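# Load steel nuts onto a scale to hit the red mark

## Task

Carry steel nuts from the tray to the scale's dish, and stop adding once the count gives the needle reading closest to the red marker. The dish may hold only those nuts, each resting on the dish or on other nuts without support. When finished, the scale and nuts must be motionless, must not rely on the robot to stay put, and nothing the robot last touched may settle by more than about a fingernail's width once released. Knocking or placing anything off the table is a failure.

## Robot and tools

Robot: a single six-joint arm (wxai_follower) with a two-finger parallel gripper and one camera on the wrist, cam_wrist (504x504). Joints in column order: waist, shoulder, elbow, wrist pitch, wrist yaw, wrist roll, then the gripper opening.

Frames: the scene frame has its origin on the table top under the arm base, +z up, +x forward, +y to the left when looking along +x. The base may be slightly tilted against the table. end_effector_position (metres) is the point midway between the finger pads, 3 to 4 cm behind the fingertips; end_effector_quat_wxyz gives the hand orientation. In the gripper's own frame the fingers point along +x and close along y. The printed hand position can be off, especially when the arm is stretched out.

execute_actions: argument actions is a list holding at most one item, or empty. An empty list (LOOK) just returns the state. An item with rows (ACT) moves the arm: rows is a list of 1 to 15 rows, steps up to 15 (default 15), each step 1/30 s; one row per step, the final row reused if rows run out. An item with only steps (WAIT, up to 300) sends nothing and returns after that many steps since the previous result; time spent replying counts toward it. Optional pictures: true/false controls whether images come back (they do by default). A refused call moves nothing.

Each row has 7 numbers, all in [-1, 1]. The first six are joint offsets, not targets: they are added to the joint angles shown in the most recent result that reported them (if none yet, or for later calls in the same reply, from the angles at the start of the action). They are not cumulative from the previous row. Scale: 1.0 equals 0.9615 rad for waist, shoulder and elbow, 1.713 rad for wrist pitch, 1.767 for wrist yaw, 1.728 for wrist roll. So a row of six zeros drives the arm back to those reference angles; it is not a pause. Joint ranges (rad): waist -3.054..3.054, shoulder 0..3.142, elbow 0..2.356, wrist pitch -1.571..1.571, wrist yaw -1.571..1.571, wrist roll -3.142..3.142. A request more than 0.010 rad beyond a range end is refused; true ends may differ by up to 0.010 rad, and targets past them are clipped, reported as "joint sent to its limit" (possibly for an earlier action still running). No such message does not prove more room exists.

The seventh number is the gripper opening, absolute: +1 fully open (0.088 m between pads), empty fingers meet near -0.80, values below that add nothing. Closing from fully open takes at least about 0.5 s. grip_measured reports the actual opening on that same scale; it can be off by about 1 mm, and reads up to about 3 mm (0.061) narrow while squeezing something hard. To hold a part, command roughly 0.07 below grip_measured for a firm grip, less for a gentle one. Parts thinner than about 3 mm get proportionally less force. Pad force tops out around 34 to 49 N, with a brief spike at first contact.

Motion: per step each joint's target stays within a lead of its measured angle (0.211 rad waist/shoulder/elbow, 0.213 wrist pitch, 0.267 wrist yaw, 0.228 wrist roll), and targets that would move the hand more than 70 mm are scaled back, so big moves take several calls. Friction may leave joints short, particularly at long reach, and tiny moves may not happen; check Joint positions after each move. Between calls the arm keeps heading to the last row's target until it nearly stops or a step is HELD; then only a new action continues it. Fingers still in motion keep moving.

Result lines: state (pose, linear and angular velocity), Joint positions and Joint velocities (rad, rad/s, then finger gap in m), Joint torques and External joint torques (outside load estimate incl. friction and held weight; "no reading" if none), grip_measured. "joint command not followed" means the clearance check altered or blocked targets (mounting blocks and posts count as arm). HELD marks steps whose row was not fully sent. TORQUE FAULT: contact torque hit a load limit (waist 18, shoulder 22.3, elbow 22.2, wrist pitch 5.86, wrist yaw 5.84, wrist roll 5.48 N m, held weight included); the arm halts 10 s and drops the rest of the call. MOTOR HOT appears from 50 °C; at 95 °C an OVER-TEMPERATURE FAULT holds the arm, and if it does not cool within 30 to 60 s power cuts and the arm goes limp. Holding loads heats motors.

zoom_image: camera "cam_wrist", region [x0, y0, x1, y1] in image pixels from the top-left, at most 504 by 504; gives a finer view of the latest image. Calibration (K, distortion, T_world_to_cam) is given for cam_wrist and may be slightly off; its pose follows the reported joints.

read_manual: section "licences" returns URDF licence text; no motion.

finished_scene: scene number; ends and grades the current scene, irreversible. Replying with no tool call also ends everything.

Avoid: dropping nuts, slamming or hard pushes on the scale, knocking items off the table, leaving the gripper pressing on the dish or nuts at the end, and over-adding nuts past the red marker. Loose objects may get occasional small bumps from outside.

Each tool is called after "Call:" as a command line: name --argument value for each argument, lists and objects as JSON in quotes; but a table of rows of numbers goes row by row, as --pt "numbers of a row", without its own name.

## Session

Call:
execute_actions --actions '[]'

Scene clock: 0.00 s of 7600.00 s.
end_effector_position=(+0.3997, -0.5154, +0.3408) grip_measured=+0.823 end_effector_quat_wxyz=(+0.597, -0.464, +0.582, -0.299) end_effector_velocity=(-0.000, -0.002, -0.001) end_effector_angular_velocity=(-0.009, +0.015, +0.006)
Joint positions: [ 0.072  1.779  1.767  1.398  0.991 -3.085  0.079]
Joint velocities: [-0.007 -0.002 -0.002 -0.007 -0.007 -0.007 -0.   ]
Joint torques (N m, as the arm reports them, + toward a larger angle): no reading
External joint torques (N m, as the arm's controller estimates them; a push from outside toward a larger angle lowers the number): no reading
Motor temperatures (°C, as the motors report them): [25 27 26 28 26 28]
Heat: hottest wrist pitch 28 °C (+0.0 °C/min).

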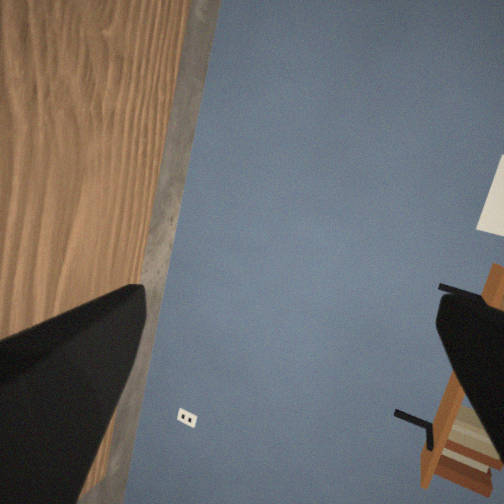

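Call:
execute_actions --actions '[{"rows":[[0.842,0.175,-0.109,-1,-0.18,1,1]]}]' --pictures false

Call:
execute_actions --actions '[{"steps":20}]'

Scene clock: 43.13 s of 7600.00 s.
end_effector_position=(+0.5281, -0.3576, +0.4335) grip_measured=+0.981 end_effector_quat_wxyz=(+0.727, -0.564, +0.305, -0.247) end_effector_velocity=(+0.132, +0.392, +0.280) end_effector_angular_velocity=(+0.178, -0.905, +1.144)
Joint positions: [ 0.366  1.905  1.694  1.088  0.746 -2.752  0.087]
Joint velocities: [ 0.759  0.144 -0.09  -0.755 -0.271  0.813  0.001]
Joint torques (N m, as the arm reports them, + toward a larger angle): [ 9.64 -2.76  3.12 -0.03 -0.83  0.16]
External joint torques (N m, as the arm's controller estimates them; a push from outside toward a larger angle lowers the number): [ 1.32  0.95 -0.22 -0.33 -0.12  0.09]
Motor temperatures (°C, as the motors report them): [34 29 27 28 27 28]
Heat: hottest waist 34 °C (+8.3 °C/min).
Steps of this call (steps 1 to 1279: nothing new was sent; steps 1280 to 1294: all 15 steps of this action). Readings (joint positions):
1280: [0.076 1.784 1.764 1.390 0.979 -3.071]
1281: [0.088 1.788 1.761 1.373 0.955 -3.051]
1283: [0.124 1.802 1.753 1.336 0.908 -3.012]
1287: [0.204 1.849 1.727 1.255 0.833 -2.929]
1294: the state above

Scene clock: 43.80 s of 7600.00 s.
end_effector_position=(+0.4883, -0.0968, +0.6104) grip_measured=+0.984 end_effector_quat_wxyz=(+0.892, -0.449, -0.055, -0.006) end_effector_velocity=(-0.084, +0.332, -0.011) end_effector_angular_velocity=(+0.486, +0.259, +1.265)
Joint positions: [ 0.871  1.941  1.673  0.423  0.674 -2.037  0.087]
Joint velocities: [ 0.281  0.037 -0.032 -1.414 -0.051  1.516  0.   ]
Joint torques (N m, as the arm reports them, + toward a larger angle): [ 5.83 -0.7   2.85  0.24 -0.67  0.19]
External joint torques (N m, as the arm's controller estimates them; a push from outside toward a larger angle lowers the number): [ 0.43  0.44 -0.69 -0.34 -0.17  0.15]
Motor temperatures (°C, as the motors report them): [34 29 27 28 27 28]
Heat: hottest waist 34 °C (+8.2 °C/min).
Steps of this call (steps 1 to 20: the robot went on to your last target). Readings (joint positions):
1: [0.391 1.909 1.692 1.063 0.738 -2.725]
2: [0.417 1.913 1.689 1.036 0.730 -2.697]
4: [0.471 1.920 1.685 0.983 0.718 -2.640]
8: [0.579 1.930 1.680 0.875 0.701 -2.524]
20: the state above
camera_calibration (this result's frames):
cam_wrist: T_world_to_cam=[[-0.071609, -0.579293, 0.811968, -0.505278], [-0.275468, -0.77091, -0.574295, 0.44073], [0.958639, -0.264796, -0.104372, -0.350567], [0, 0, 0, 1]] pos_world=[0.421292, -0.0457691, 0.626789]

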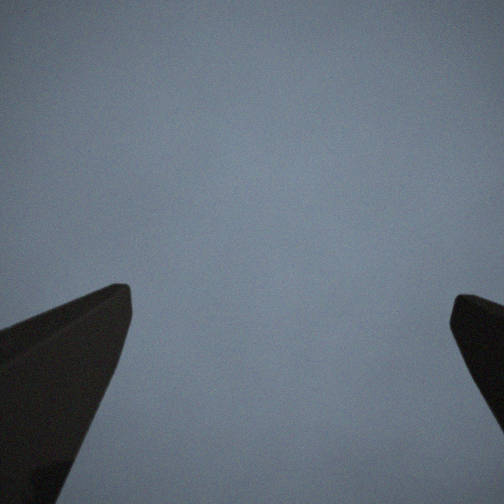

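Call:
execute_actions --actions '[{"rows":[[0,0,0,-1,0,1,1]]}]' --pictures false

Call:
execute_actions --actions '[{"steps":20}]'

Scene clock: 53.47 s of 7600.00 s.
end_effector_position=(+0.3730, +0.0184, +0.4243) grip_measured=+0.984 end_effector_quat_wxyz=(+0.837, -0.236, +0.297, +0.394) end_effector_velocity=(-0.185, -0.053, -0.179) end_effector_angular_velocity=(-0.202, +1.259, -0.147)
Joint positions: [ 0.875  1.941  1.671 -1.035  0.674 -0.581  0.087]
Joint velocities: [-0.002 -0.002 -0.002 -1.414 -0.022  1.531  0.   ]
Joint torques (N m, as the arm reports them, + toward a larger angle): [ 7.   -2.05  4.21  0.89 -0.17  0.18]
External joint torques (N m, as the arm's controller estimates them; a push from outside toward a larger angle lowers the number): [ 0.59 -0.22 -0.11 -0.36  0.03  0.16]
Motor temperatures (°C, as the motors report them): [35 29 28 28 27 28]
Heat: hottest waist 35 °C (+7.9 °C/min).
Steps of this call (steps 1 to 45: the robot went on to your last target; steps 46 to 275: nothing new was sent; steps 276 to 290: all 15 steps of this action). Readings (joint positions):
276: [0.882 1.947 1.669 -0.345 0.674 -1.317]
277: [0.882 1.944 1.671 -0.399 0.674 -1.262]
279: [0.880 1.941 1.671 -0.496 0.674 -1.158]
283: [0.876 1.941 1.671 -0.694 0.674 -0.947]
290: the state above

Scene clock: 54.13 s of 7600.00 s.
end_effector_position=(+0.3404, +0.0033, +0.3948) grip_measured=+0.984 end_effector_quat_wxyz=(+0.802, -0.211, +0.401, +0.390) end_effector_velocity=(-0.001, -0.001, -0.000) end_effector_angular_velocity=(+0.006, +0.009, -0.002)
Joint positions: [ 0.875  1.941  1.671 -1.286  0.674 -0.313  0.087]
Joint velocities: [-0.002 -0.002  0.002 -0.007 -0.007  0.007  0.   ]
Joint torques (N m, as the arm reports them, + toward a larger angle): [ 6.64 -1.66  4.51  0.8  -0.12  0.14]
External joint torques (N m, as the arm's controller estimates them; a push from outside toward a larger angle lowers the number): [ 0.4   0.    0.29 -0.34  0.01  0.13]
Motor temperatures (°C, as the motors report them): [35 29 28 28 27 28]
Heat: hottest waist 35 °C (+7.8 °C/min).
Steps of this call (steps 1 to 20: the robot went on to your last target). Readings (joint positions):
1: [0.875 1.941 1.671 -1.084 0.674 -0.528]
2: [0.875 1.941 1.671 -1.132 0.674 -0.477]
4: [0.875 1.941 1.671 -1.199 0.674 -0.407]
8: [0.875 1.941 1.671 -1.257 0.674 -0.343]
20: the state above
camera_calibration (this result's frames):
cam_wrist: T_world_to_cam=[[0.801356, -0.596409, 0.0461012, -0.277604], [-0.567572, -0.782421, -0.25628, 0.327206], [0.188918, 0.179206, -0.965503, 0.395657], [0, 0, 0, 1]] pos_world=[0.333426, 0.0195432, 0.478662]

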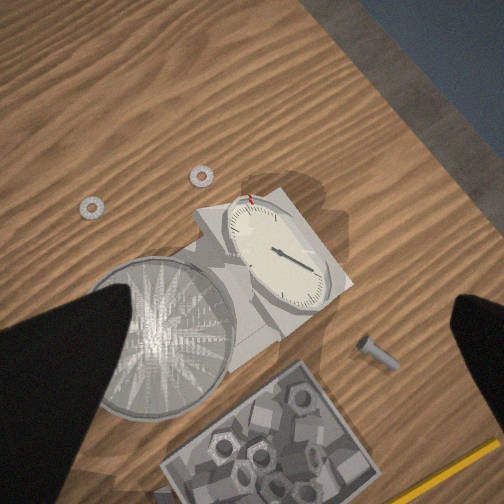

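Lucky.

Call:
zoom_image --camera "cam_wrist" --region '[140, 180, 400, 504]'

Region (140, 180, 400, 504) of cam_wrist's 504x504 image, scaled by 1.556, with more detail than that image has; it fills the left 404 columns of this view, and the rest is white.

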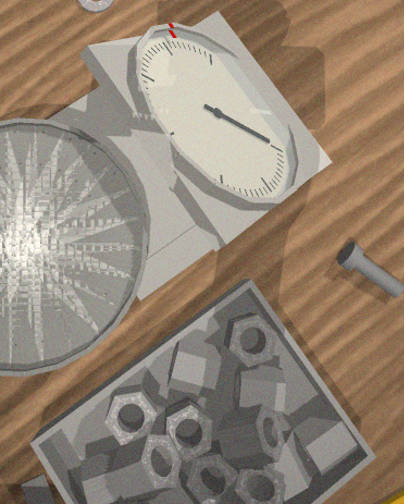

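Call:
execute_actions --actions '[{"rows":[[-0.5075,-0.084,-0.530,0.033,0.16,0.497,1]]}]' --pictures false

Call:
execute_actions --actions '[{"steps":25}]'

Scene clock: 76.00 s of 7600.00 s.
end_effector_position=(+0.3146, -0.0730, +0.1877) grip_measured=+0.985 end_effector_quat_wxyz=(+0.720, -0.082, +0.682, +0.101) end_effector_velocity=(-0.158, -0.056, -0.243) end_effector_angular_velocity=(-0.287, +0.769, -1.349)
Joint positions: [ 0.432  1.874  1.223 -1.237  0.937  0.277  0.087]
Joint velocities: [-0.564 -0.002 -0.623 -0.007  0.11   1.546 -0.   ]
Joint torques (N m, as the arm reports them, + toward a larger angle): [ 9.4  -4.64  3.9   0.48  0.22  0.11]
External joint torques (N m, as the arm's controller estimates them; a push from outside toward a larger angle lowers the number): [ 1.27 -0.62 -0.75 -0.04  0.17  0.11]
Motor temperatures (°C, as the motors report them): [35 28 29 29 27 28]
Heat: hottest waist 35 °C (+5.0 °C/min).
Steps of this call (steps 1 to 15: the robot went on to your last target; steps 16 to 641: nothing new was sent; steps 642 to 656: all 15 steps of this action). Readings (joint positions):
642: [0.870 1.935 1.656 -1.276 0.694 -0.287]
643: [0.854 1.924 1.630 -1.270 0.733 -0.252]
645: [0.794 1.903 1.569 -1.263 0.799 -0.183]
649: [0.652 1.883 1.446 -1.246 0.879 -0.039]
656: the state above

Scene clock: 76.83 s of 7600.00 s.
end_effector_position=(+0.3017, -0.0785, +0.1703) grip_measured=+0.985 end_effector_quat_wxyz=(+0.708, -0.001, +0.706, +0.002) end_effector_velocity=(+0.000, -0.004, -0.001) end_effector_angular_velocity=(-0.021, -0.006, -0.003)
Joint positions: [ 0.392  1.865  1.169 -1.232  0.953  0.543  0.087]
Joint velocities: [-0.002 -0.002 -0.002 -0.007  0.022  0.007 -0.   ]
Joint torques (N m, as the arm reports them, + toward a larger angle): [ 7.12 -3.67  2.82  0.34  0.23  0.14]
External joint torques (N m, as the arm's controller estimates them; a push from outside toward a larger angle lowers the number): [ 0.61 -0.59 -0.61  0.13  0.2   0.14]
Motor temperatures (°C, as the motors report them): [35 28 29 29 27 28]
Heat: hottest waist 35 °C (+5.0 °C/min).
Steps of this call (steps 1 to 25: the robot went on to your last target). Readings (joint positions):
1: [0.417 1.874 1.207 -1.236 0.940 0.330]
2: [0.408 1.873 1.195 -1.236 0.943 0.380]
4: [0.400 1.870 1.184 -1.233 0.947 0.450]
8: [0.396 1.865 1.175 -1.232 0.951 0.512]
25: the state above
camera_calibration (this result's frames):
cam_wrist: T_world_to_cam=[[0.0272669, -0.999609, 0.00616264, -0.0762603], [-0.932564, -0.0232171, 0.360257, 0.248406], [-0.359973, -0.0155702, -0.932833, 0.345644], [0, 0, 0, 1]] pos_world=[0.358157, -0.0650815, 0.233408]

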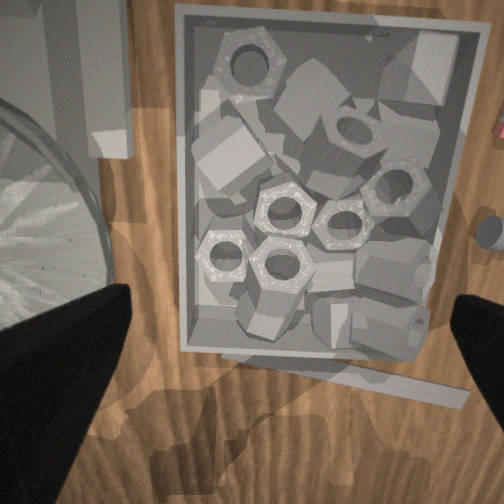

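Call:
execute_actions --actions '[{"rows":[[-0.203,0.005,-0.012,0.167,0.026,0.72,0.3]]}]' --pictures false

Call:
execute_actions --actions '[{"steps":25}]'

Scene clock: 101.13 s of 7600.00 s.
end_effector_position=(+0.3304, -0.0999, +0.1217) grip_measured=+0.314 end_effector_quat_wxyz=(+0.603, +0.371, +0.603, -0.368) end_effector_velocity=(+0.002, -0.005, -0.009) end_effector_angular_velocity=(-0.001, +0.014, -1.575)
Joint positions: [ 0.204  1.866  1.163 -0.954  0.993  1.32   0.054]
Joint velocities: [-0.032  0.002 -0.002  0.037  0.007  1.531 -0.005]
Joint torques (N m, as the arm reports them, + toward a larger angle): [ 7.47 -3.35  2.49  0.26  0.21  0.07]
External joint torques (N m, as the arm's controller estimates them; a push from outside toward a larger angle lowers the number): [ 0.57  0.47 -0.48  0.09  0.16  0.07]
Motor temperatures (°C, as the motors report them): [36 29 28 29 27 28]
Heat: hottest waist 36 °C (+2.0 °C/min).
Steps of this call (steps 1 to 15: the robot went on to your last target; steps 16 to 714: nothing new was sent; steps 715 to 729: all 15 steps of this action). Readings (joint positions):
715: [0.381 1.865 1.166 -1.201 0.955 0.582]
716: [0.349 1.865 1.163 -1.143 0.962 0.638]
718: [0.273 1.866 1.163 -1.059 0.981 0.743]
722: [0.209 1.866 1.163 -0.987 0.991 0.953]
729: the state above

Scene clock: 101.97 s of 7600.00 s.
end_effector_position=(+0.3310, -0.1005, +0.1209) grip_measured=+0.303 end_effector_quat_wxyz=(+0.501, +0.502, +0.500, -0.498) end_effector_velocity=(+0.000, -0.002, -0.002) end_effector_angular_velocity=(-0.007, +0.001, -0.003)
Joint positions: [ 0.201  1.866  1.163 -0.948  0.995  1.784  0.054]
Joint velocities: [-0.007 -0.002 -0.002  0.007  0.007 -0.007 -0.   ]
Joint torques (N m, as the arm reports them, + toward a larger angle): [ 7.73 -3.54  2.62  0.22  0.24  0.06]
External joint torques (N m, as the arm's controller estimates them; a push from outside toward a larger angle lowers the number): [ 0.89  0.32 -0.37  0.06  0.18  0.06]
Motor temperatures (°C, as the motors report them): [36 29 28 29 27 28]
Heat: hottest waist 36 °C (+2.0 °C/min).
Steps of this call (steps 1 to 25: the robot went on to your last target). Readings (joint positions):
1: [0.204 1.866 1.163 -0.953 0.994 1.373]
2: [0.203 1.866 1.163 -0.951 0.994 1.424]
4: [0.202 1.866 1.163 -0.950 0.994 1.529]
8: [0.201 1.866 1.163 -0.949 0.995 1.696]
25: the state above
camera_calibration (this result's frames):
cam_wrist: T_world_to_cam=[[-0.999709, -0.0237291, 0.00432651, 0.339427], [-0.0205064, 0.930579, 0.365517, 0.0863429], [-0.0126995, 0.365322, -0.930795, 0.232844], [0, 0, 0, 1]] pos_world=[0.344056, -0.157357, 0.183702]

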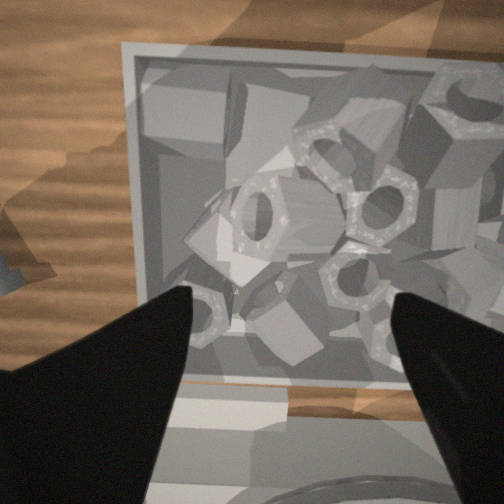

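Call:
execute_actions --actions '[{"rows":[[0,0,0,0,0,-1,0.08]]}]' --pictures false

Call:
execute_actions --actions '[{"rows":[[-0.124,-0.026,-0.079,0.131,0.002,-0.585,0.08]]}]' --pictures false

Call:
execute_actions --actions '[{"steps":20}]'

Scene clock: 135.07 s of 7600.00 s.
end_effector_position=(+0.3310, -0.1004, +0.1209) grip_measured=+0.086 end_effector_quat_wxyz=(+0.653, +0.275, +0.651, -0.272) end_effector_velocity=(-0.004, -0.002, -0.001) end_effector_angular_velocity=(-0.017, +0.008, +1.563)
Joint positions: [ 0.201  1.866  1.163 -0.948  0.995  1.007  0.043]
Joint velocities: [-0.002 -0.002 -0.002 -0.022  0.007 -1.546 -0.001]
Joint torques (N m, as the arm reports them, + toward a larger angle): [ 8.21 -4.17  3.22  0.02  0.03 -0.1 ]
External joint torques (N m, as the arm's controller estimates them; a push from outside toward a larger angle lowers the number): [ 1.35 -0.28  0.23 -0.16 -0.02 -0.1 ]
Motor temperatures (°C, as the motors report them): [37 29 28 28 27 28]
Heat: hottest waist 37 °C (+2.0 °C/min).
From where the robot then was, a joint's target lay farther than a number of 1.0 reaches, so one or more steps of this call were cut to that.
Steps of this call (steps 1 to 30: the robot went on to your last target; steps 31 to 978: nothing new was sent; steps 979 to 993: all 15 steps of this action). Readings (joint positions):
979: [0.201 1.866 1.163 -0.948 0.995 1.743]
980: [0.201 1.866 1.163 -0.948 0.995 1.689]
982: [0.201 1.866 1.163 -0.948 0.995 1.584]
986: [0.201 1.866 1.163 -0.948 0.995 1.374]
993: the state above

Scene clock: 135.57 s of 7600.00 s.
end_effector_position=(+0.3327, -0.1117, +0.0857) grip_measured=+0.082 end_effector_quat_wxyz=(+0.704, +0.075, +0.703, -0.073) end_effector_velocity=(-0.005, -0.001, -0.006) end_effector_angular_velocity=(+0.017, +0.014, +1.532)
Joint positions: [ 0.089  1.847  1.095 -0.73   0.995  0.22   0.043]
Joint velocities: [-0.022 -0.007 -0.012  0.007 -0.022 -1.546  0.   ]
Joint torques (N m, as the arm reports them, + toward a larger angle): [ 7.44 -5.01  2.28  0.25  0.09 -0.07]
External joint torques (N m, as the arm's controller estimates them; a push from outside toward a larger angle lowers the number): [ 0.63 -0.78 -0.35  0.09  0.09 -0.07]
Motor temperatures (°C, as the motors report them): [37 29 28 28 27 28]
Heat: hottest waist 37 °C (+2.0 °C/min).
Steps of this call (steps 1 to 15: all 15 steps of this action). Readings (joint positions):
1: [0.194 1.862 1.153 -0.911 0.995 0.954]
2: [0.176 1.858 1.139 -0.862 0.995 0.903]
4: [0.131 1.854 1.121 -0.806 0.995 0.798]
8: [0.091 1.851 1.101 -0.753 0.995 0.588]
15: the state above

Scene clock: 136.23 s of 7600.00 s.
end_effector_position=(+0.3326, -0.1119, +0.0851) grip_measured=+0.082 end_effector_quat_wxyz=(+0.708, -0.002, +0.707, +0.003) end_effector_velocity=(+0.000, +0.000, -0.001) end_effector_angular_velocity=(+0.007, -0.002, -0.000)
Joint positions: [ 0.087  1.846  1.093 -0.726  0.995  0.     0.043]
Joint velocities: [-0.002 -0.002 -0.002  0.007 -0.007 -0.007  0.   ]
Joint torques (N m, as the arm reports them, + toward a larger angle): [ 7.38 -4.96  2.23  0.25  0.13 -0.01]
External joint torques (N m, as the arm's controller estimates them; a push from outside toward a larger angle lowers the number): [ 0.53 -0.78 -0.44  0.06  0.14 -0.01]
Motor temperatures (°C, as the motors report them): [37 29 28 28 27 28]
Heat: hottest waist 37 °C (+2.0 °C/min).
Steps of this call (steps 1 to 20: the robot went on to your last target). Readings (joint positions):
1: [0.088 1.846 1.095 -0.729 0.995 0.168]
2: [0.088 1.846 1.094 -0.729 0.995 0.127]
4: [0.088 1.846 1.094 -0.728 0.995 0.073]
8: [0.087 1.846 1.093 -0.727 0.995 0.024]
20: the state above
camera_calibration (this result's frames):
cam_wrist: T_world_to_cam=[[0.0300821, -0.999525, 0.00665484, -0.110976], [-0.932021, -0.0256436, 0.361496, 0.30666], [-0.361154, -0.017077, -0.93235, 0.276985], [0, 0, 0, 1]] pos_world=[0.389187, -0.0983296, 0.148129]

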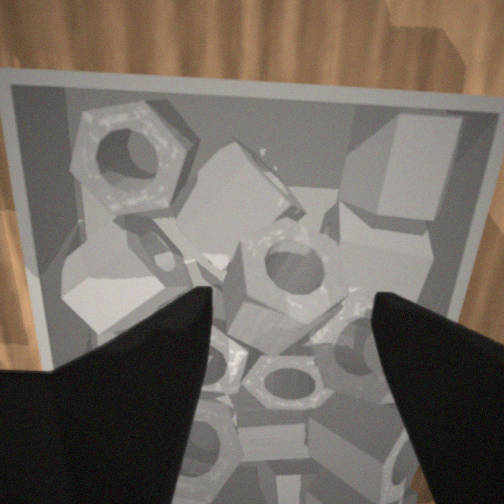

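Call:
execute_actions --actions '[{"rows":[[-0.018,0.005,-0.012,0.024,-0.001,-0.017,0.05],[-0.018,0.005,-0.012,0.024,-0.001,-0.017,0.05],[-0.036,0.01,-0.024,0.048,-0.003,-0.035,0.05],[-0.036,0.01,-0.024,0.048,-0.003,-0.035,0.05],[-0.054,0.015,-0.036,0.072,-0.004,-0.052,0.05],[-0.054,0.015,-0.036,0.072,-0.004,-0.052,0.05],[-0.072,0.02,-0.048,0.096,-0.006,-0.069,0.05]]}]' --pictures false

Call:
execute_actions --actions '[{"steps":10}]'

Scene clock: 145.97 s of 7600.00 s.
end_effector_position=(+0.3360, -0.1134, +0.0665) grip_measured=+0.053 end_effector_quat_wxyz=(+0.712, -0.005, +0.702, +0.002) end_effector_velocity=(+0.002, +0.004, -0.001) end_effector_angular_velocity=(+0.005, -0.020, +0.026)
Joint positions: [ 0.037  1.853  1.055 -0.581  0.992 -0.113  0.042]
Joint velocities: [ 0.002 -0.002 -0.022  0.051 -0.007 -0.051 -0.   ]
Joint torques (N m, as the arm reports them, + toward a larger angle): [ 6.21 -2.98  2.06  0.96 -0.32 -0.03]
External joint torques (N m, as the arm's controller estimates them; a push from outside toward a larger angle lowers the number): [-0.65  1.45 -0.49  0.71 -0.31 -0.03]
Motor temperatures (°C, as the motors report them): [38 30 28 28 27 28]
Heat: hottest waist 38 °C (+3.0 °C/min).
Steps of this call (steps 1 to 15: the robot went on to your last target; steps 16 to 277: nothing new was sent; steps 278 to 292: all 15 steps of this action). Readings (joint positions):
278: [0.086 1.846 1.092 -0.719 0.995 -0.006]
279: [0.084 1.846 1.091 -0.711 0.995 -0.011]
281: [0.075 1.846 1.086 -0.684 0.995 -0.030]
285: [0.045 1.850 1.068 -0.616 0.992 -0.079]
292: the state above

Scene clock: 146.30 s of 7600.00 s.
end_effector_position=(+0.3361, -0.1132, +0.0665) grip_measured=+0.052 end_effector_quat_wxyz=(+0.713, -0.006, +0.701, +0.003) end_effector_velocity=(-0.002, -0.002, -0.001) end_effector_angular_velocity=(+0.006, +0.007, +0.020)
Joint positions: [ 0.037  1.853  1.053 -0.576  0.993 -0.118  0.042]
Joint velocities: [-0.007 -0.007 -0.002 -0.007 -0.007 -0.022  0.   ]
Joint torques (N m, as the arm reports them, + toward a larger angle): [ 5.94 -2.51  2.4   1.16 -0.33 -0.02]
External joint torques (N m, as the arm's controller estimates them; a push from outside toward a larger angle lowers the number): [-0.87  1.93 -0.17  0.93 -0.33 -0.02]
Motor temperatures (°C, as the motors report them): [38 30 28 28 27 28]
Heat: hottest waist 38 °C (+3.0 °C/min).
Steps of this call (steps 1 to 10: the robot went on to your last target). Readings (joint positions):
1: [0.037 1.853 1.055 -0.580 0.992 -0.114]
2: [0.037 1.853 1.054 -0.579 0.992 -0.115]
4: [0.037 1.853 1.053 -0.578 0.993 -0.116]
8: [0.037 1.853 1.053 -0.576 0.993 -0.117]
10: the state above
camera_calibration (this result's frames):
cam_wrist: T_world_to_cam=[[0.0343561, -0.999324, 0.0130823, -0.114103], [-0.937206, -0.027669, 0.347678, 0.318986], [-0.347081, -0.0242057, -0.937523, 0.25566], [0, 0, 0, 1]] pos_world=[0.391611, -0.0990112, 0.130275]

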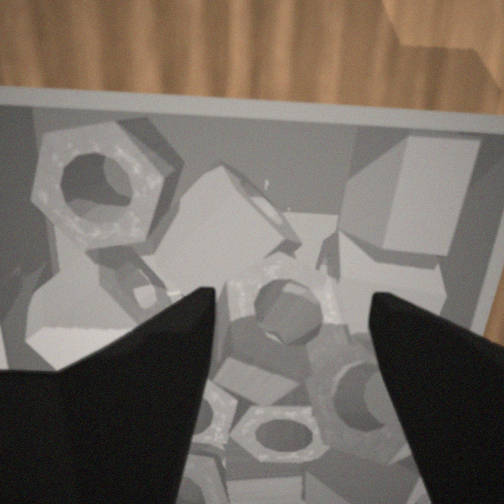

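Call:
execute_actions --actions '[{"rows":[[0,0,0,0,0,0,-0.08],[0,0,0,0,0,0,-0.08],[0,0,0,0,0,0,-0.15],[0,0,0,0,0,0,-0.15],[0,0,0,0,0,0,-0.22],[0,0,0,0,0,0,-0.22],[0,0,0,0,0,0,-0.3]]}]'

Scene clock: 154.17 s of 7600.00 s.
end_effector_position=(+0.3367, -0.1117, +0.0679) grip_measured=-0.224 end_effector_quat_wxyz=(+0.715, -0.004, +0.699, +0.006) end_effector_velocity=(-0.005, -0.000, -0.002) end_effector_angular_velocity=(+0.007, +0.017, +0.022)
Joint positions: [ 0.042  1.851  1.052 -0.576  0.986 -0.118  0.028]
Joint velocities: [-0.007 -0.002 -0.002 -0.022 -0.007 -0.007 -0.   ]
Joint torques (N m, as the arm reports them, + toward a larger angle): [ 7.77 -4.25  2.89  0.12  0.2   0.03]
External joint torques (N m, as the arm's controller estimates them; a push from outside toward a larger angle lowers the number): [ 0.96  0.16  0.32 -0.1   0.22  0.03]
Motor temperatures (°C, as the motors report them): [37 29 27 29 27 28]
Heat: hottest waist 37 °C (+1.0 °C/min).
Steps of this call (steps 1 to 15: the robot went on to your last target; steps 16 to 221: nothing new was sent; steps 222 to 236: all 15 steps of this action). Readings (joint positions):
222: [0.038 1.851 1.053 -0.576 0.993 -0.118]
223: [0.039 1.851 1.053 -0.576 0.992 -0.118]
225: [0.041 1.851 1.052 -0.576 0.990 -0.118]
229: [0.041 1.851 1.052 -0.576 0.986 -0.118]
236: the state above
camera_calibration (this result's frames):
cam_wrist: T_world_to_cam=[[0.0366495, -0.999308, 0.00640992, -0.112941], [-0.938834, -0.0322324, 0.342858, 0.319503], [-0.342414, -0.0185834, -0.939365, 0.256468], [0, 0, 0, 1]] pos_world=[0.391918, -0.0977981, 0.132097]

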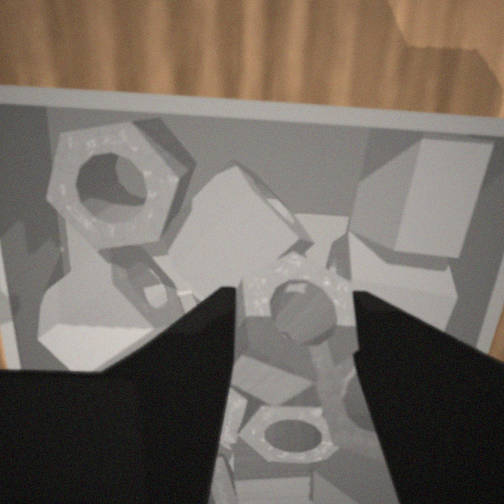

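Call:
execute_actions --actions '[{"rows":[[0.02,0,0.012,-0.025,0,0.02,-0.3],[0.04,0,0.024,-0.05,0,0.04,-0.3],[0.06,0,0.036,-0.075,0,0.06,-0.3],[0.08,0,0.048,-0.1,0,0.06,-0.3],[0.1,0,0.06,-0.125,0,0.06,-0.3],[0.13,0,0.07,-0.155,0,0.06,-0.3],[0.16,0.005,0.08,-0.185,0,0.06,-0.3],[0.19,0.005,0.09,-0.215,0,0.06,-0.3],[0.22,0.005,0.1,-0.245,0,0.03,-0.3],[0.25,0.01,0.11,-0.275,-0.01,0,-0.3],[0.28,0.01,0.115,-0.305,-0.01,-0.03,-0.3],[0.31,0.01,0.12,-0.335,-0.015,-0.06,-0.3],[0.34,0.015,0.12,-0.36,-0.019,-0.09,-0.3],[0.364,0.015,0.12,-0.383,-0.019,-1,-0.3]]}]' --pictures false

Call:
execute_actions --actions '[{"steps":35}]'

Scene clock: 169.03 s of 7600.00 s.
end_effector_position=(+0.3118, -0.0833, +0.1539) grip_measured=-0.224 end_effector_quat_wxyz=(+0.673, -0.230, +0.662, +0.236) end_effector_velocity=(-0.095, +0.080, +0.177) end_effector_angular_velocity=(-0.050, -0.078, +2.711)
Joint positions: [ 0.328  1.855  1.153 -1.117  0.966 -0.25   0.028]
Joint velocities: [ 0.701  0.027  0.042 -0.945 -0.139 -1.56  -0.   ]
Joint torques (N m, as the arm reports them, + toward a larger angle): [ 6.63 -2.5   4.23 -0.11 -0.16 -0.01]
External joint torques (N m, as the arm's controller estimates them; a push from outside toward a larger angle lowers the number): [ 1.03  0.64  0.88 -0.33 -0.19 -0.02]
Motor temperatures (°C, as the motors report them): [38 30 28 29 27 28]
Heat: hottest waist 38 °C (+2.0 °C/min).
Steps of this call (steps 1 to 15: the robot went on to your last target; steps 16 to 431: nothing new was sent; steps 432 to 446: all 15 steps of this action). Readings (joint positions):
432: [0.043 1.851 1.053 -0.582 0.986 -0.113]
433: [0.047 1.851 1.056 -0.596 0.986 -0.100]
435: [0.065 1.851 1.069 -0.649 0.986 -0.065]
439: [0.139 1.851 1.103 -0.800 0.986 -0.032]
446: the state above

Scene clock: 170.20 s of 7600.00 s.
end_effector_position=(+0.3001, -0.0797, +0.1691) grip_measured=-0.224 end_effector_quat_wxyz=(-0.266, +0.656, -0.266, -0.654) end_effector_velocity=(-0.000, +0.001, -0.001) end_effector_angular_velocity=(+0.008, +0.003, +0.176)
Joint positions: [ 0.389  1.86   1.161 -1.23   0.956 -1.823  0.028]
Joint velocities: [-0.002 -0.002 -0.002  0.007 -0.007 -0.183  0.   ]
Joint torques (N m, as the arm reports them, + toward a larger angle): [ 7.71 -2.55  3.9  -0.2  -0.22 -0.03]
External joint torques (N m, as the arm's controller estimates them; a push from outside toward a larger angle lowers the number): [ 1.33  0.46  0.55 -0.36 -0.16 -0.03]
Motor temperatures (°C, as the motors report them): [38 30 28 29 27 28]
Heat: hottest waist 38 °C (+2.0 °C/min).
Steps of this call (steps 1 to 35: the robot went on to your last target). Readings (joint positions):
1: [0.349 1.856 1.154 -1.144 0.962 -0.302]
2: [0.363 1.857 1.155 -1.165 0.960 -0.354]
4: [0.377 1.859 1.156 -1.192 0.958 -0.458]
8: [0.383 1.860 1.159 -1.217 0.958 -0.669]
35: the state above
camera_calibration (this result's frames):
cam_wrist: T_world_to_cam=[[0.680443, 0.732753, 0.00837586, -0.13576], [0.680127, -0.635746, 0.36504, -0.286226], [0.272809, -0.242692, -0.930954, 0.135589], [0, 0, 0, 1]] pos_world=[0.250057, -0.049582, 0.231849]

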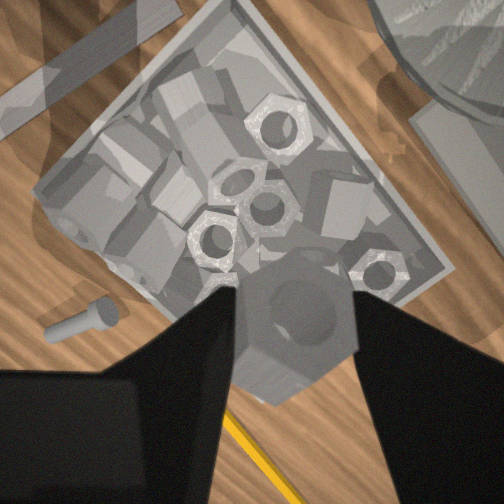

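Call:
execute_actions --actions '[{"rows":[[0.185,0.583,0.121,0.138,-0.046,-0.295,-0.3]]}]' --pictures false

Call:
execute_actions --actions '[{"steps":20}]'

Scene clock: 175.67 s of 7600.00 s.
end_effector_position=(+0.3012, +0.0837, +0.1420) grip_measured=-0.224 end_effector_quat_wxyz=(-0.014, +0.707, -0.011, -0.707) end_effector_velocity=(-0.044, +0.058, -0.060) end_effector_angular_velocity=(-0.111, +0.118, +0.361)
Joint positions: [ 0.561  2.392  1.268 -1.003  0.875 -2.309  0.028]
Joint velocities: [-0.002  0.3   -0.002  0.051 -0.007 -0.168  0.   ]
Joint torques (N m, as the arm reports them, + toward a larger angle): [ 8.88 -6.27  4.35  0.36  0.06 -0.1 ]
External joint torques (N m, as the arm's controller estimates them; a push from outside toward a larger angle lowers the number): [ 1.38  0.15 -0.19  0.24  0.   -0.09]
Motor temperatures (°C, as the motors report them): [38 29 28 29 27 28]
Heat: hottest waist 38 °C (+1.0 °C/min).
Steps of this call (steps 1 to 30: the robot went on to your last target; steps 31 to 149: nothing new was sent; steps 150 to 164: all 15 steps of this action). Readings (joint positions):
150: [0.395 1.878 1.169 -1.222 0.952 -1.875]
151: [0.413 1.901 1.184 -1.185 0.944 -1.912]
153: [0.464 1.973 1.223 -1.111 0.923 -1.990]
157: [0.542 2.151 1.264 -1.034 0.894 -2.185]
164: the state above

Scene clock: 176.33 s of 7600.00 s.
end_effector_position=(+0.2989, +0.0887, +0.1386) grip_measured=-0.224 end_effector_quat_wxyz=(-0.001, +0.706, -0.002, -0.708) end_effector_velocity=(-0.003, -0.000, -0.001) end_effector_angular_velocity=(-0.001, +0.013, +0.015)
Joint positions: [ 0.563  2.414  1.27  -0.996  0.875 -2.33   0.028]
Joint velocities: [-0.002  0.002 -0.002 -0.007 -0.007 -0.007 -0.   ]
Joint torques (N m, as the arm reports them, + toward a larger angle): [ 9.02 -4.21  4.    0.2  -0.02  0.01]
External joint torques (N m, as the arm's controller estimates them; a push from outside toward a larger angle lowers the number): [1.64 0.65 0.48 0.04 0.02 0.01]
Motor temperatures (°C, as the motors report them): [38 29 28 29 26 28]
Heat: hottest waist 38 °C (+1.0 °C/min).
Steps of this call (steps 1 to 20: the robot went on to your last target). Readings (joint positions):
1: [0.561 2.398 1.268 -1.001 0.875 -2.314]
2: [0.561 2.401 1.268 -1.000 0.875 -2.318]
4: [0.561 2.403 1.269 -0.999 0.875 -2.324]
8: [0.563 2.410 1.270 -0.997 0.875 -2.328]
20: the state above
camera_calibration (this result's frames):
cam_wrist: T_world_to_cam=[[-0.0195748, 0.999784, 0.0070126, -0.0723841], [0.932823, 0.0157388, 0.359991, -0.299863], [0.359803, 0.0135883, -0.932929, 0.0999329], [0, 0, 0, 1]] pos_world=[0.242346, 0.07573, 0.201686]

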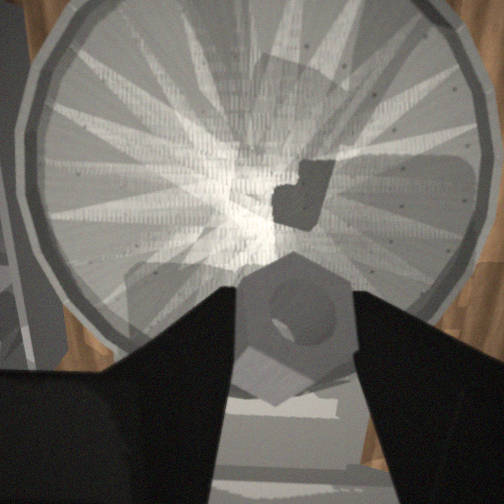

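Call:
execute_actions --actions '[{"rows":[[-0.02,0.003,-0.018,0.024,0.005,-0.015,-0.3],[-0.02,0.003,-0.018,0.024,0.005,-0.015,-0.3],[-0.04,0.007,-0.036,0.048,0.011,-0.03,-0.3],[-0.04,0.007,-0.036,0.048,0.011,-0.03,-0.3],[-0.06,0.01,-0.054,0.072,0.016,-0.046,-0.3],[-0.06,0.01,-0.054,0.072,0.016,-0.046,-0.3],[-0.08,0.014,-0.074,0.096,0.022,-0.062,-0.3]]}]' --pictures false

Call:
execute_actions --actions '[{"steps":8}]'

Scene clock: 187.03 s of 7600.00 s.
end_effector_position=(+0.3011, +0.0897, +0.1138) grip_measured=-0.224 end_effector_quat_wxyz=(-0.002, +0.710, +0.001, -0.704) end_effector_velocity=(-0.004, -0.000, -0.006) end_effector_angular_velocity=(-0.016, -0.014, +0.048)
Joint positions: [ 0.505  2.418  1.209 -0.848  0.908 -2.429  0.028]
Joint velocities: [-0.002  0.002 -0.032  0.037  0.022 -0.051  0.   ]
Joint torques (N m, as the arm reports them, + toward a larger angle): [ 6.97 -4.04  2.78  0.67  0.12 -0.04]
External joint torques (N m, as the arm's controller estimates them; a push from outside toward a larger angle lowers the number): [-0.48  0.87 -0.47  0.5   0.15 -0.04]
Motor temperatures (°C, as the motors report them): [40 30 28 29 26 28]
Heat: hottest waist 40 °C (+3.0 °C/min).
Steps of this call (steps 1 to 15: the robot went on to your last target; steps 16 to 306: nothing new was sent; steps 307 to 321: all 15 steps of this action). Readings (joint positions):
307: [0.562 2.414 1.269 -0.990 0.875 -2.335]
308: [0.560 2.414 1.268 -0.980 0.875 -2.340]
310: [0.550 2.414 1.260 -0.953 0.881 -2.356]
314: [0.514 2.416 1.230 -0.885 0.897 -2.401]
321: the state above

Scene clock: 187.30 s of 7600.00 s.
end_effector_position=(+0.3010, +0.0898, +0.1133) grip_measured=-0.224 end_effector_quat_wxyz=(-0.001, +0.711, +0.002, -0.703) end_effector_velocity=(-0.000, +0.001, -0.000) end_effector_angular_velocity=(+0.008, +0.003, +0.015)
Joint positions: [ 0.505  2.418  1.206 -0.843  0.911 -2.433  0.028]
Joint velocities: [-0.002 -0.002 -0.002  0.007 -0.007 -0.022 -0.   ]
Joint torques (N m, as the arm reports them, + toward a larger angle): [ 6.87 -3.92  2.5   0.76  0.1  -0.04]
External joint torques (N m, as the arm's controller estimates them; a push from outside toward a larger angle lowers the number): [-0.54  0.9  -0.7   0.6   0.13 -0.04]
Motor temperatures (°C, as the motors report them): [40 30 28 29 26 28]
Heat: hottest waist 40 °C (+3.0 °C/min).
Steps of this call (steps 1 to 8: the robot went on to your last target). Readings (joint positions):
1: [0.505 2.418 1.209 -0.847 0.908 -2.430]
2: [0.505 2.418 1.208 -0.846 0.909 -2.431]
4: [0.505 2.418 1.207 -0.844 0.910 -2.432]
8: the state above
camera_calibration (this result's frames):
cam_wrist: T_world_to_cam=[[-0.0245211, 0.99963, 0.0117545, -0.0722725], [0.927301, 0.0183506, 0.373867, -0.292851], [0.373513, 0.0200676, -0.927408, 0.0703103], [0, 0, 0, 1]] pos_world=[0.243527, 0.0762088, 0.175543]

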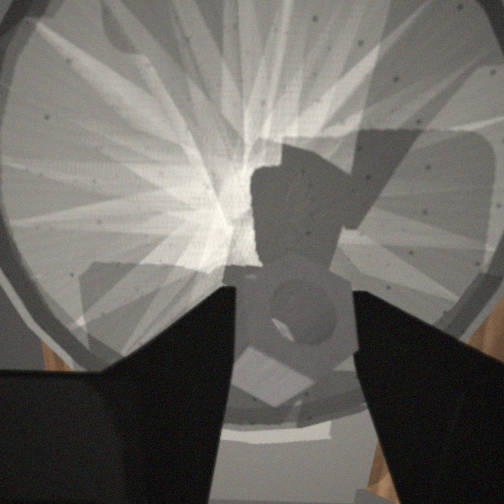

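Call:
execute_actions --actions '[{"rows":[[0,0,0,0,0,0,0.1]],"steps":8}]' --pictures false

Call:
execute_actions --actions '[{"rows":[[0.03,0,0.025,-0.035,0,0,0.1],[0.03,0,0.025,-0.035,0,0,0.1],[0.06,-0.01,0.055,-0.07,0,0,0.1],[0.06,-0.01,0.055,-0.07,0,0,0.1],[0.1,-0.017,0.09,-0.1,0,0,0.1],[0.1,-0.017,0.09,-0.1,0,0,0.5],[0.15,-0.03,0.13,-0.1,0,0.05,1],[0.2,-0.04,0.16,-0.1,0,0.05,1],[0.25,-0.05,0.18,-0.1,0.05,0.1,1],[0.28,-0.05,0.18,0.0,0.12,0.1,1]]}]' --pictures false

Call:
execute_actions --actions '[{"steps":20}]'

Scene clock: 196.80 s of 7600.00 s.
end_effector_position=(+0.3013, +0.0901, +0.1138) grip_measured=+0.052 end_effector_quat_wxyz=(-0.001, +0.712, +0.002, -0.702) end_effector_velocity=(-0.000, -0.003, -0.001) end_effector_angular_velocity=(-0.009, +0.001, +0.012)
Joint positions: [ 0.506  2.418  1.206 -0.84   0.912 -2.434  0.042]
Joint velocities: [-0.002 -0.002 -0.002 -0.007  0.007 -0.007  0.019]
Joint torques (N m, as the arm reports them, + toward a larger angle): [ 8.29 -5.08  3.51 -0.11 -0.07  0.05]
External joint torques (N m, as the arm's controller estimates them; a push from outside toward a larger angle lowers the number): [ 0.8  -0.2   0.27 -0.27 -0.03  0.05]
Motor temperatures (°C, as the motors report them): [39 30 28 29 26 28]
Heat: hottest waist 39 °C (+2.0 °C/min).
Steps of this call (steps 1 to 15: the robot went on to your last target; steps 16 to 277: nothing new was sent; steps 278 to 285: all 8 steps of this action). Readings (joint positions):
278: [0.505 2.418 1.206 -0.842 0.911 -2.434]
279: [0.506 2.418 1.206 -0.842 0.912 -2.434]
281: [0.506 2.418 1.206 -0.840 0.912 -2.434]
285: the state above

Scene clock: 197.30 s of 7600.00 s.
end_effector_position=(+0.3522, +0.1094, +0.2307) grip_measured=+0.910 end_effector_quat_wxyz=(-0.067, +0.834, -0.049, -0.545) end_effector_velocity=(+0.068, +0.002, +0.160) end_effector_angular_velocity=(+0.138, -0.625, -0.452)
Joint positions: [ 0.764  2.373  1.369 -0.871  1.08  -2.286  0.084]
Joint velocities: [ 0.266 -0.115  0.125  0.227  0.359  0.183  0.033]
Joint torques (N m, as the arm reports them, + toward a larger angle): [ 6.65 -4.49  4.15  0.5   0.31  0.13]
External joint torques (N m, as the arm's controller estimates them; a push from outside toward a larger angle lowers the number): [ 0.83 -0.45  0.36  0.05  0.17  0.13]
Motor temperatures (°C, as the motors report them): [39 30 28 29 26 28]
Heat: hottest waist 39 °C (+1.0 °C/min).
Steps of this call (steps 1 to 15: all 15 steps of this action). Readings (joint positions):
1: [0.508 2.418 1.209 -0.850 0.912 -2.434]
2: [0.512 2.418 1.211 -0.863 0.912 -2.434]
4: [0.529 2.418 1.225 -0.904 0.912 -2.434]
8: [0.594 2.410 1.280 -0.975 0.912 -2.403]
15: the state above

Scene clock: 197.97 s of 7600.00 s.
end_effector_position=(+0.3585, +0.1086, +0.2390) grip_measured=+0.984 end_effector_quat_wxyz=(-0.084, +0.846, -0.067, -0.523) end_effector_velocity=(-0.003, +0.002, -0.001) end_effector_angular_velocity=(+0.008, +0.014, +0.020)
Joint positions: [ 0.775  2.369  1.374 -0.842  1.12  -2.264  0.087]
Joint velocities: [ 0.002 -0.002 -0.002 -0.007 -0.022 -0.007  0.   ]
Joint torques (N m, as the arm reports them, + toward a larger angle): [ 8.51 -5.45  5.22  0.68  0.34  0.13]
External joint torques (N m, as the arm's controller estimates them; a push from outside toward a larger angle lowers the number): [ 1.14 -0.44  0.53  0.05  0.18  0.13]
Motor temperatures (°C, as the motors report them): [39 30 28 29 26 28]
Heat: hottest waist 39 °C (+1.0 °C/min).
Steps of this call (steps 1 to 20: the robot went on to your last target). Readings (joint positions):
1: [0.771 2.370 1.372 -0.864 1.090 -2.280]
2: [0.774 2.369 1.373 -0.859 1.097 -2.276]
4: [0.774 2.369 1.374 -0.853 1.106 -2.271]
8: [0.774 2.369 1.374 -0.845 1.116 -2.266]
20: the state above
camera_calibration (this result's frames):
cam_wrist: T_world_to_cam=[[0.177512, 0.981637, 0.0698515, -0.175531], [0.655635, -0.170896, 0.735484, -0.361998], [0.733916, -0.0847602, -0.673931, -0.0134264], [0, 0, 0, 1]] pos_world=[0.278351, 0.109306, 0.269457]

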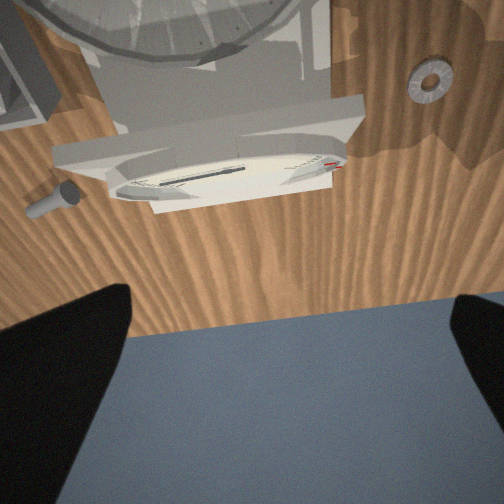

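Call:
execute_actions --actions '[{"rows":[[-0.245,0.281,0.67,-0.378,-0.13,1,1]]}]' --pictures false

Call:
execute_actions --actions '[{"steps":22}]' --pictures false

Call:
execute_actions --actions '[{"rows":[[0,0,0,0,0,0.8,1]]}]' --pictures false

Call:
execute_actions --actions '[{"steps":20}]'

Scene clock: 212.77 s of 7600.00 s.
end_effector_position=(+0.4093, +0.0787, +0.1980) grip_measured=+0.984 end_effector_quat_wxyz=(-0.303, +0.649, -0.294, -0.633) end_effector_velocity=(+0.064, -0.075, +0.105) end_effector_angular_velocity=(+0.136, -0.050, -1.621)
Joint positions: [ 0.545  2.623  1.973 -1.436  0.903 -1.514  0.087]
Joint velocities: [ 0.037 -0.051  0.505 -0.432 -0.051  1.546 -0.   ]
Joint torques (N m, as the arm reports them, + toward a larger angle): [10.41 -3.87  2.49 -0.16 -0.36  0.06]
External joint torques (N m, as the arm's controller estimates them; a push from outside toward a larger angle lowers the number): [ 1.29  0.2  -0.12 -0.25 -0.22  0.07]
Motor temperatures (°C, as the motors report them): [41 30 29 29 27 28]
Heat: hottest waist 41 °C (+4.0 °C/min).
Steps of this call (steps 1 to 15: the robot went on to your last target; steps 16 to 429: nothing new was sent; steps 430 to 444: all 15 steps of this action). Readings (joint positions):
430: [0.767 2.390 1.397 -0.880 1.092 -2.230]
431: [0.745 2.419 1.439 -0.916 1.052 -2.187]
433: [0.675 2.497 1.537 -1.000 0.990 -2.089]
437: [0.556 2.608 1.712 -1.196 0.924 -1.881]
444: the state above

Scene clock: 213.50 s of 7600.00 s.
end_effector_position=(+0.4103, +0.0743, +0.2024) grip_measured=+0.984 end_effector_quat_wxyz=(+0.558, -0.441, +0.552, +0.436) end_effector_velocity=(-0.001, -0.000, +0.002) end_effector_angular_velocity=(+0.007, +0.004, -0.238)
Joint positions: [ 0.546  2.631  2.013 -1.487  0.894 -0.566  0.087]
Joint velocities: [ 0.002 -0.002  0.002 -0.007 -0.007  0.242 -0.   ]
Joint torques (N m, as the arm reports them, + toward a larger angle): [10.6  -5.28  4.44 -0.15 -0.16  0.09]
External joint torques (N m, as the arm's controller estimates them; a push from outside toward a larger angle lowers the number): [ 0.8   0.75  0.79 -0.38 -0.12  0.08]
Motor temperatures (°C, as the motors report them): [41 30 29 29 27 28]
Heat: hottest waist 41 °C (+4.0 °C/min).
Steps of this call (steps 1 to 22: the robot went on to your last target). Readings (joint positions):
1: [0.546 2.622 1.987 -1.449 0.901 -1.462]
2: [0.546 2.622 1.996 -1.458 0.899 -1.410]
4: [0.546 2.625 2.001 -1.471 0.896 -1.306]
8: [0.546 2.631 2.006 -1.482 0.894 -1.096]
22: the state above

Scene clock: 214.00 s of 7600.00 s.
end_effector_position=(+0.4101, +0.0744, +0.2028) grip_measured=+0.985 end_effector_quat_wxyz=(+0.684, -0.197, +0.676, +0.194) end_effector_velocity=(-0.003, -0.001, -0.001) end_effector_angular_velocity=(+0.018, +0.011, -1.508)
Joint positions: [ 0.547  2.631  2.013 -1.488  0.894  0.213  0.087]
Joint velocities: [-0.002 -0.002 -0.007 -0.007 -0.007  1.516 -0.   ]
Joint torques (N m, as the arm reports them, + toward a larger angle): [11.27 -6.42  3.58  0.09  0.01  0.13]
External joint torques (N m, as the arm's controller estimates them; a push from outside toward a larger angle lowers the number): [ 1.66 -0.34 -0.06 -0.12  0.01  0.13]
Motor temperatures (°C, as the motors report them): [41 30 29 29 27 28]
Heat: hottest waist 41 °C (+4.0 °C/min).
Steps of this call (steps 1 to 15: all 15 steps of this action). Readings (joint positions):
1: [0.546 2.631 2.013 -1.488 0.894 -0.521]
2: [0.546 2.631 2.013 -1.488 0.894 -0.467]
4: [0.546 2.631 2.013 -1.488 0.894 -0.362]
8: [0.546 2.631 2.013 -1.488 0.894 -0.152]
15: the state above

Scene clock: 214.67 s of 7600.00 s.
end_effector_position=(+0.4101, +0.0744, +0.2028) grip_measured=+0.985 end_effector_quat_wxyz=(+0.711, +0.012, +0.703, -0.012) end_effector_velocity=(-0.001, -0.003, +0.001) end_effector_angular_velocity=(+0.004, +0.008, -0.036)
Joint positions: [ 0.547  2.631  2.013 -1.488  0.894  0.807  0.087]
Joint velocities: [-0.002 -0.007 -0.002 -0.007 -0.007  0.037 -0.   ]
Joint torques (N m, as the arm reports them, + toward a larger angle): [11.18 -6.65  3.71  0.17  0.03  0.12]
External joint torques (N m, as the arm's controller estimates them; a push from outside toward a larger angle lowers the number): [ 1.57 -0.44 -0.03 -0.06 -0.03  0.12]
Motor temperatures (°C, as the motors report them): [42 30 29 29 26 28]
Heat: hottest waist 42 °C (+5.0 °C/min).
Steps of this call (steps 1 to 20: the robot went on to your last target). Readings (joint positions):
1: [0.547 2.631 2.013 -1.488 0.894 0.266]
2: [0.547 2.631 2.013 -1.488 0.894 0.318]
4: [0.547 2.631 2.013 -1.488 0.894 0.422]
8: [0.547 2.631 2.013 -1.488 0.894 0.631]
20: the state above
camera_calibration (this result's frames):
cam_wrist: T_world_to_cam=[[-0.0110678, -0.999892, 0.00963397, 0.0884822], [-0.936034, 0.013749, 0.35164, 0.341799], [-0.351735, -0.00512585, -0.936086, 0.413886], [0, 0, 0, 1]] pos_world=[0.466493, 0.0858948, 0.26639]

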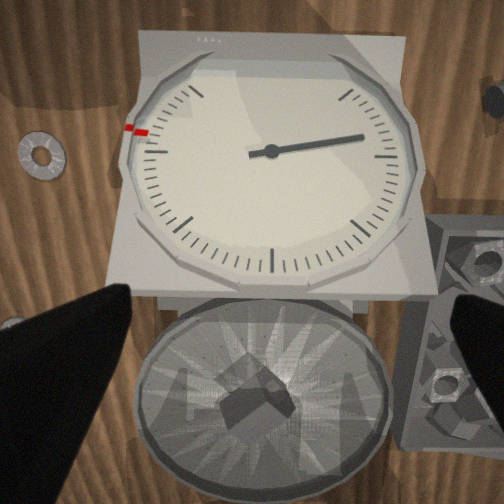

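Call:
execute_actions --actions '[{"rows":[[-0.1,-0.8,-0.8,0.1,0.057,-0.343,0.3],[-0.1,-0.8,-0.8,0.1,0.057,-0.343,0.3],[-0.1,-0.8,-0.8,0.1,0.057,-0.343,0.3],[-0.1,-0.8,-0.8,0.1,0.057,-0.343,0.3],[-0.1,-0.8,-0.8,0.1,0.057,-0.343,0.3],[-0.1,-0.8,-0.8,0.1,0.057,-0.343,0.3],[-0.1,-0.8,-0.8,0.1,0.057,-0.343,0.3],[-0.1,-0.8,-0.8,0.1,0.057,-0.343,0.3],[-0.1,-0.8,-0.8,0.1,0.057,-0.343,0.3],[-0.1,-0.8,-0.8,0.1,0.057,-0.343,0.3],[-0.1,-0.8,-0.8,0.1,0.057,-0.343,0.3],[-0.36,-0.8,-0.888,0.315,0.057,-0.343,0.3]]}]' --pictures false

Call:
execute_actions --actions '[{"steps":25}]'

Scene clock: 228.47 s of 7600.00 s.
end_effector_position=(+0.3538, -0.0793, +0.1678) grip_measured=+0.314 end_effector_quat_wxyz=(+0.722, -0.058, +0.687, +0.055) end_effector_velocity=(-0.146, -0.294, -0.387) end_effector_angular_velocity=(+0.103, +0.478, -1.410)
Joint positions: [ 0.344  1.973  1.344 -1.164  0.99   0.249  0.054]
Joint velocities: [-1.311 -1.053 -1.292  1.414  0.066 -0.271 -0.005]
Joint torques (N m, as the arm reports them, + toward a larger angle): [ 7.99 -3.22  1.85  0.12  0.08 -0.12]
External joint torques (N m, as the arm's controller estimates them; a push from outside toward a larger angle lowers the number): [ 0.51 -0.8  -0.3   0.09  0.18 -0.11]
Motor temperatures (°C, as the motors report them): [46 31 29 29 26 28]
Heat: hottest waist 46 °C (+8.1 °C/min).
Steps of this call (steps 1 to 30: the robot went on to your last target; steps 31 to 399: nothing new was sent; steps 400 to 414: all 15 steps of this action). Readings (joint positions):
400: [0.543 2.603 1.978 -1.443 0.910 0.770]
401: [0.535 2.568 1.927 -1.414 0.925 0.716]
403: [0.503 2.482 1.827 -1.377 0.953 0.611]
407: [0.452 2.282 1.644 -1.338 0.983 0.404]
414: the state above

Scene clock: 229.30 s of 7600.00 s.
end_effector_position=(+0.3316, -0.0998, +0.1221) grip_measured=+0.303 end_effector_quat_wxyz=(+0.710, +0.001, +0.705, +0.001) end_effector_velocity=(-0.002, -0.002, -0.001) end_effector_angular_velocity=(-0.008, +0.004, -0.003)
Joint positions: [ 0.205  1.867  1.166 -0.951  0.995  0.217  0.054]
Joint velocities: [-0.002 -0.002 -0.002 -0.007  0.007  0.007 -0.   ]
Joint torques (N m, as the arm reports them, + toward a larger angle): [ 7.59 -4.6   2.61  0.26 -0.02 -0.06]
External joint torques (N m, as the arm's controller estimates them; a push from outside toward a larger angle lowers the number): [ 0.65 -0.76 -0.38  0.07 -0.02 -0.06]
Motor temperatures (°C, as the motors report them): [46 31 29 29 26 28]
Heat: hottest waist 46 °C (+8.1 °C/min).
Steps of this call (steps 1 to 25: the robot went on to your last target). Readings (joint positions):
1: [0.301 1.942 1.303 -1.117 0.993 0.242]
2: [0.264 1.919 1.269 -1.079 0.994 0.236]
4: [0.221 1.896 1.222 -1.025 0.995 0.228]
8: [0.210 1.882 1.181 -0.975 0.995 0.220]
25: the state above
camera_calibration (this result's frames):
cam_wrist: T_world_to_cam=[[0.0235233, -0.999708, 0.00560438, -0.096775], [-0.934052, -0.0199794, 0.356577, 0.294497], [-0.356361, -0.0136227, -0.934249, 0.310326], [0, 0, 0, 1]] pos_world=[0.38794, -0.0866354, 0.185453]

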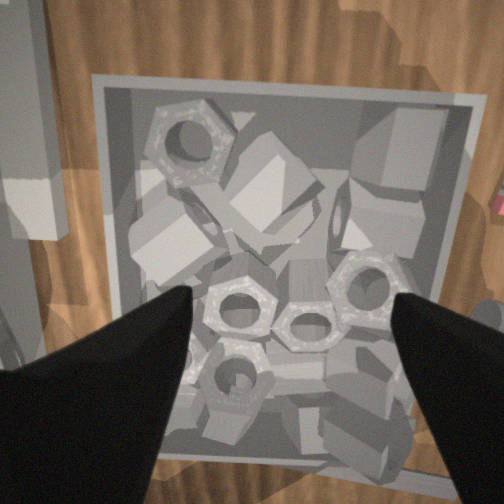

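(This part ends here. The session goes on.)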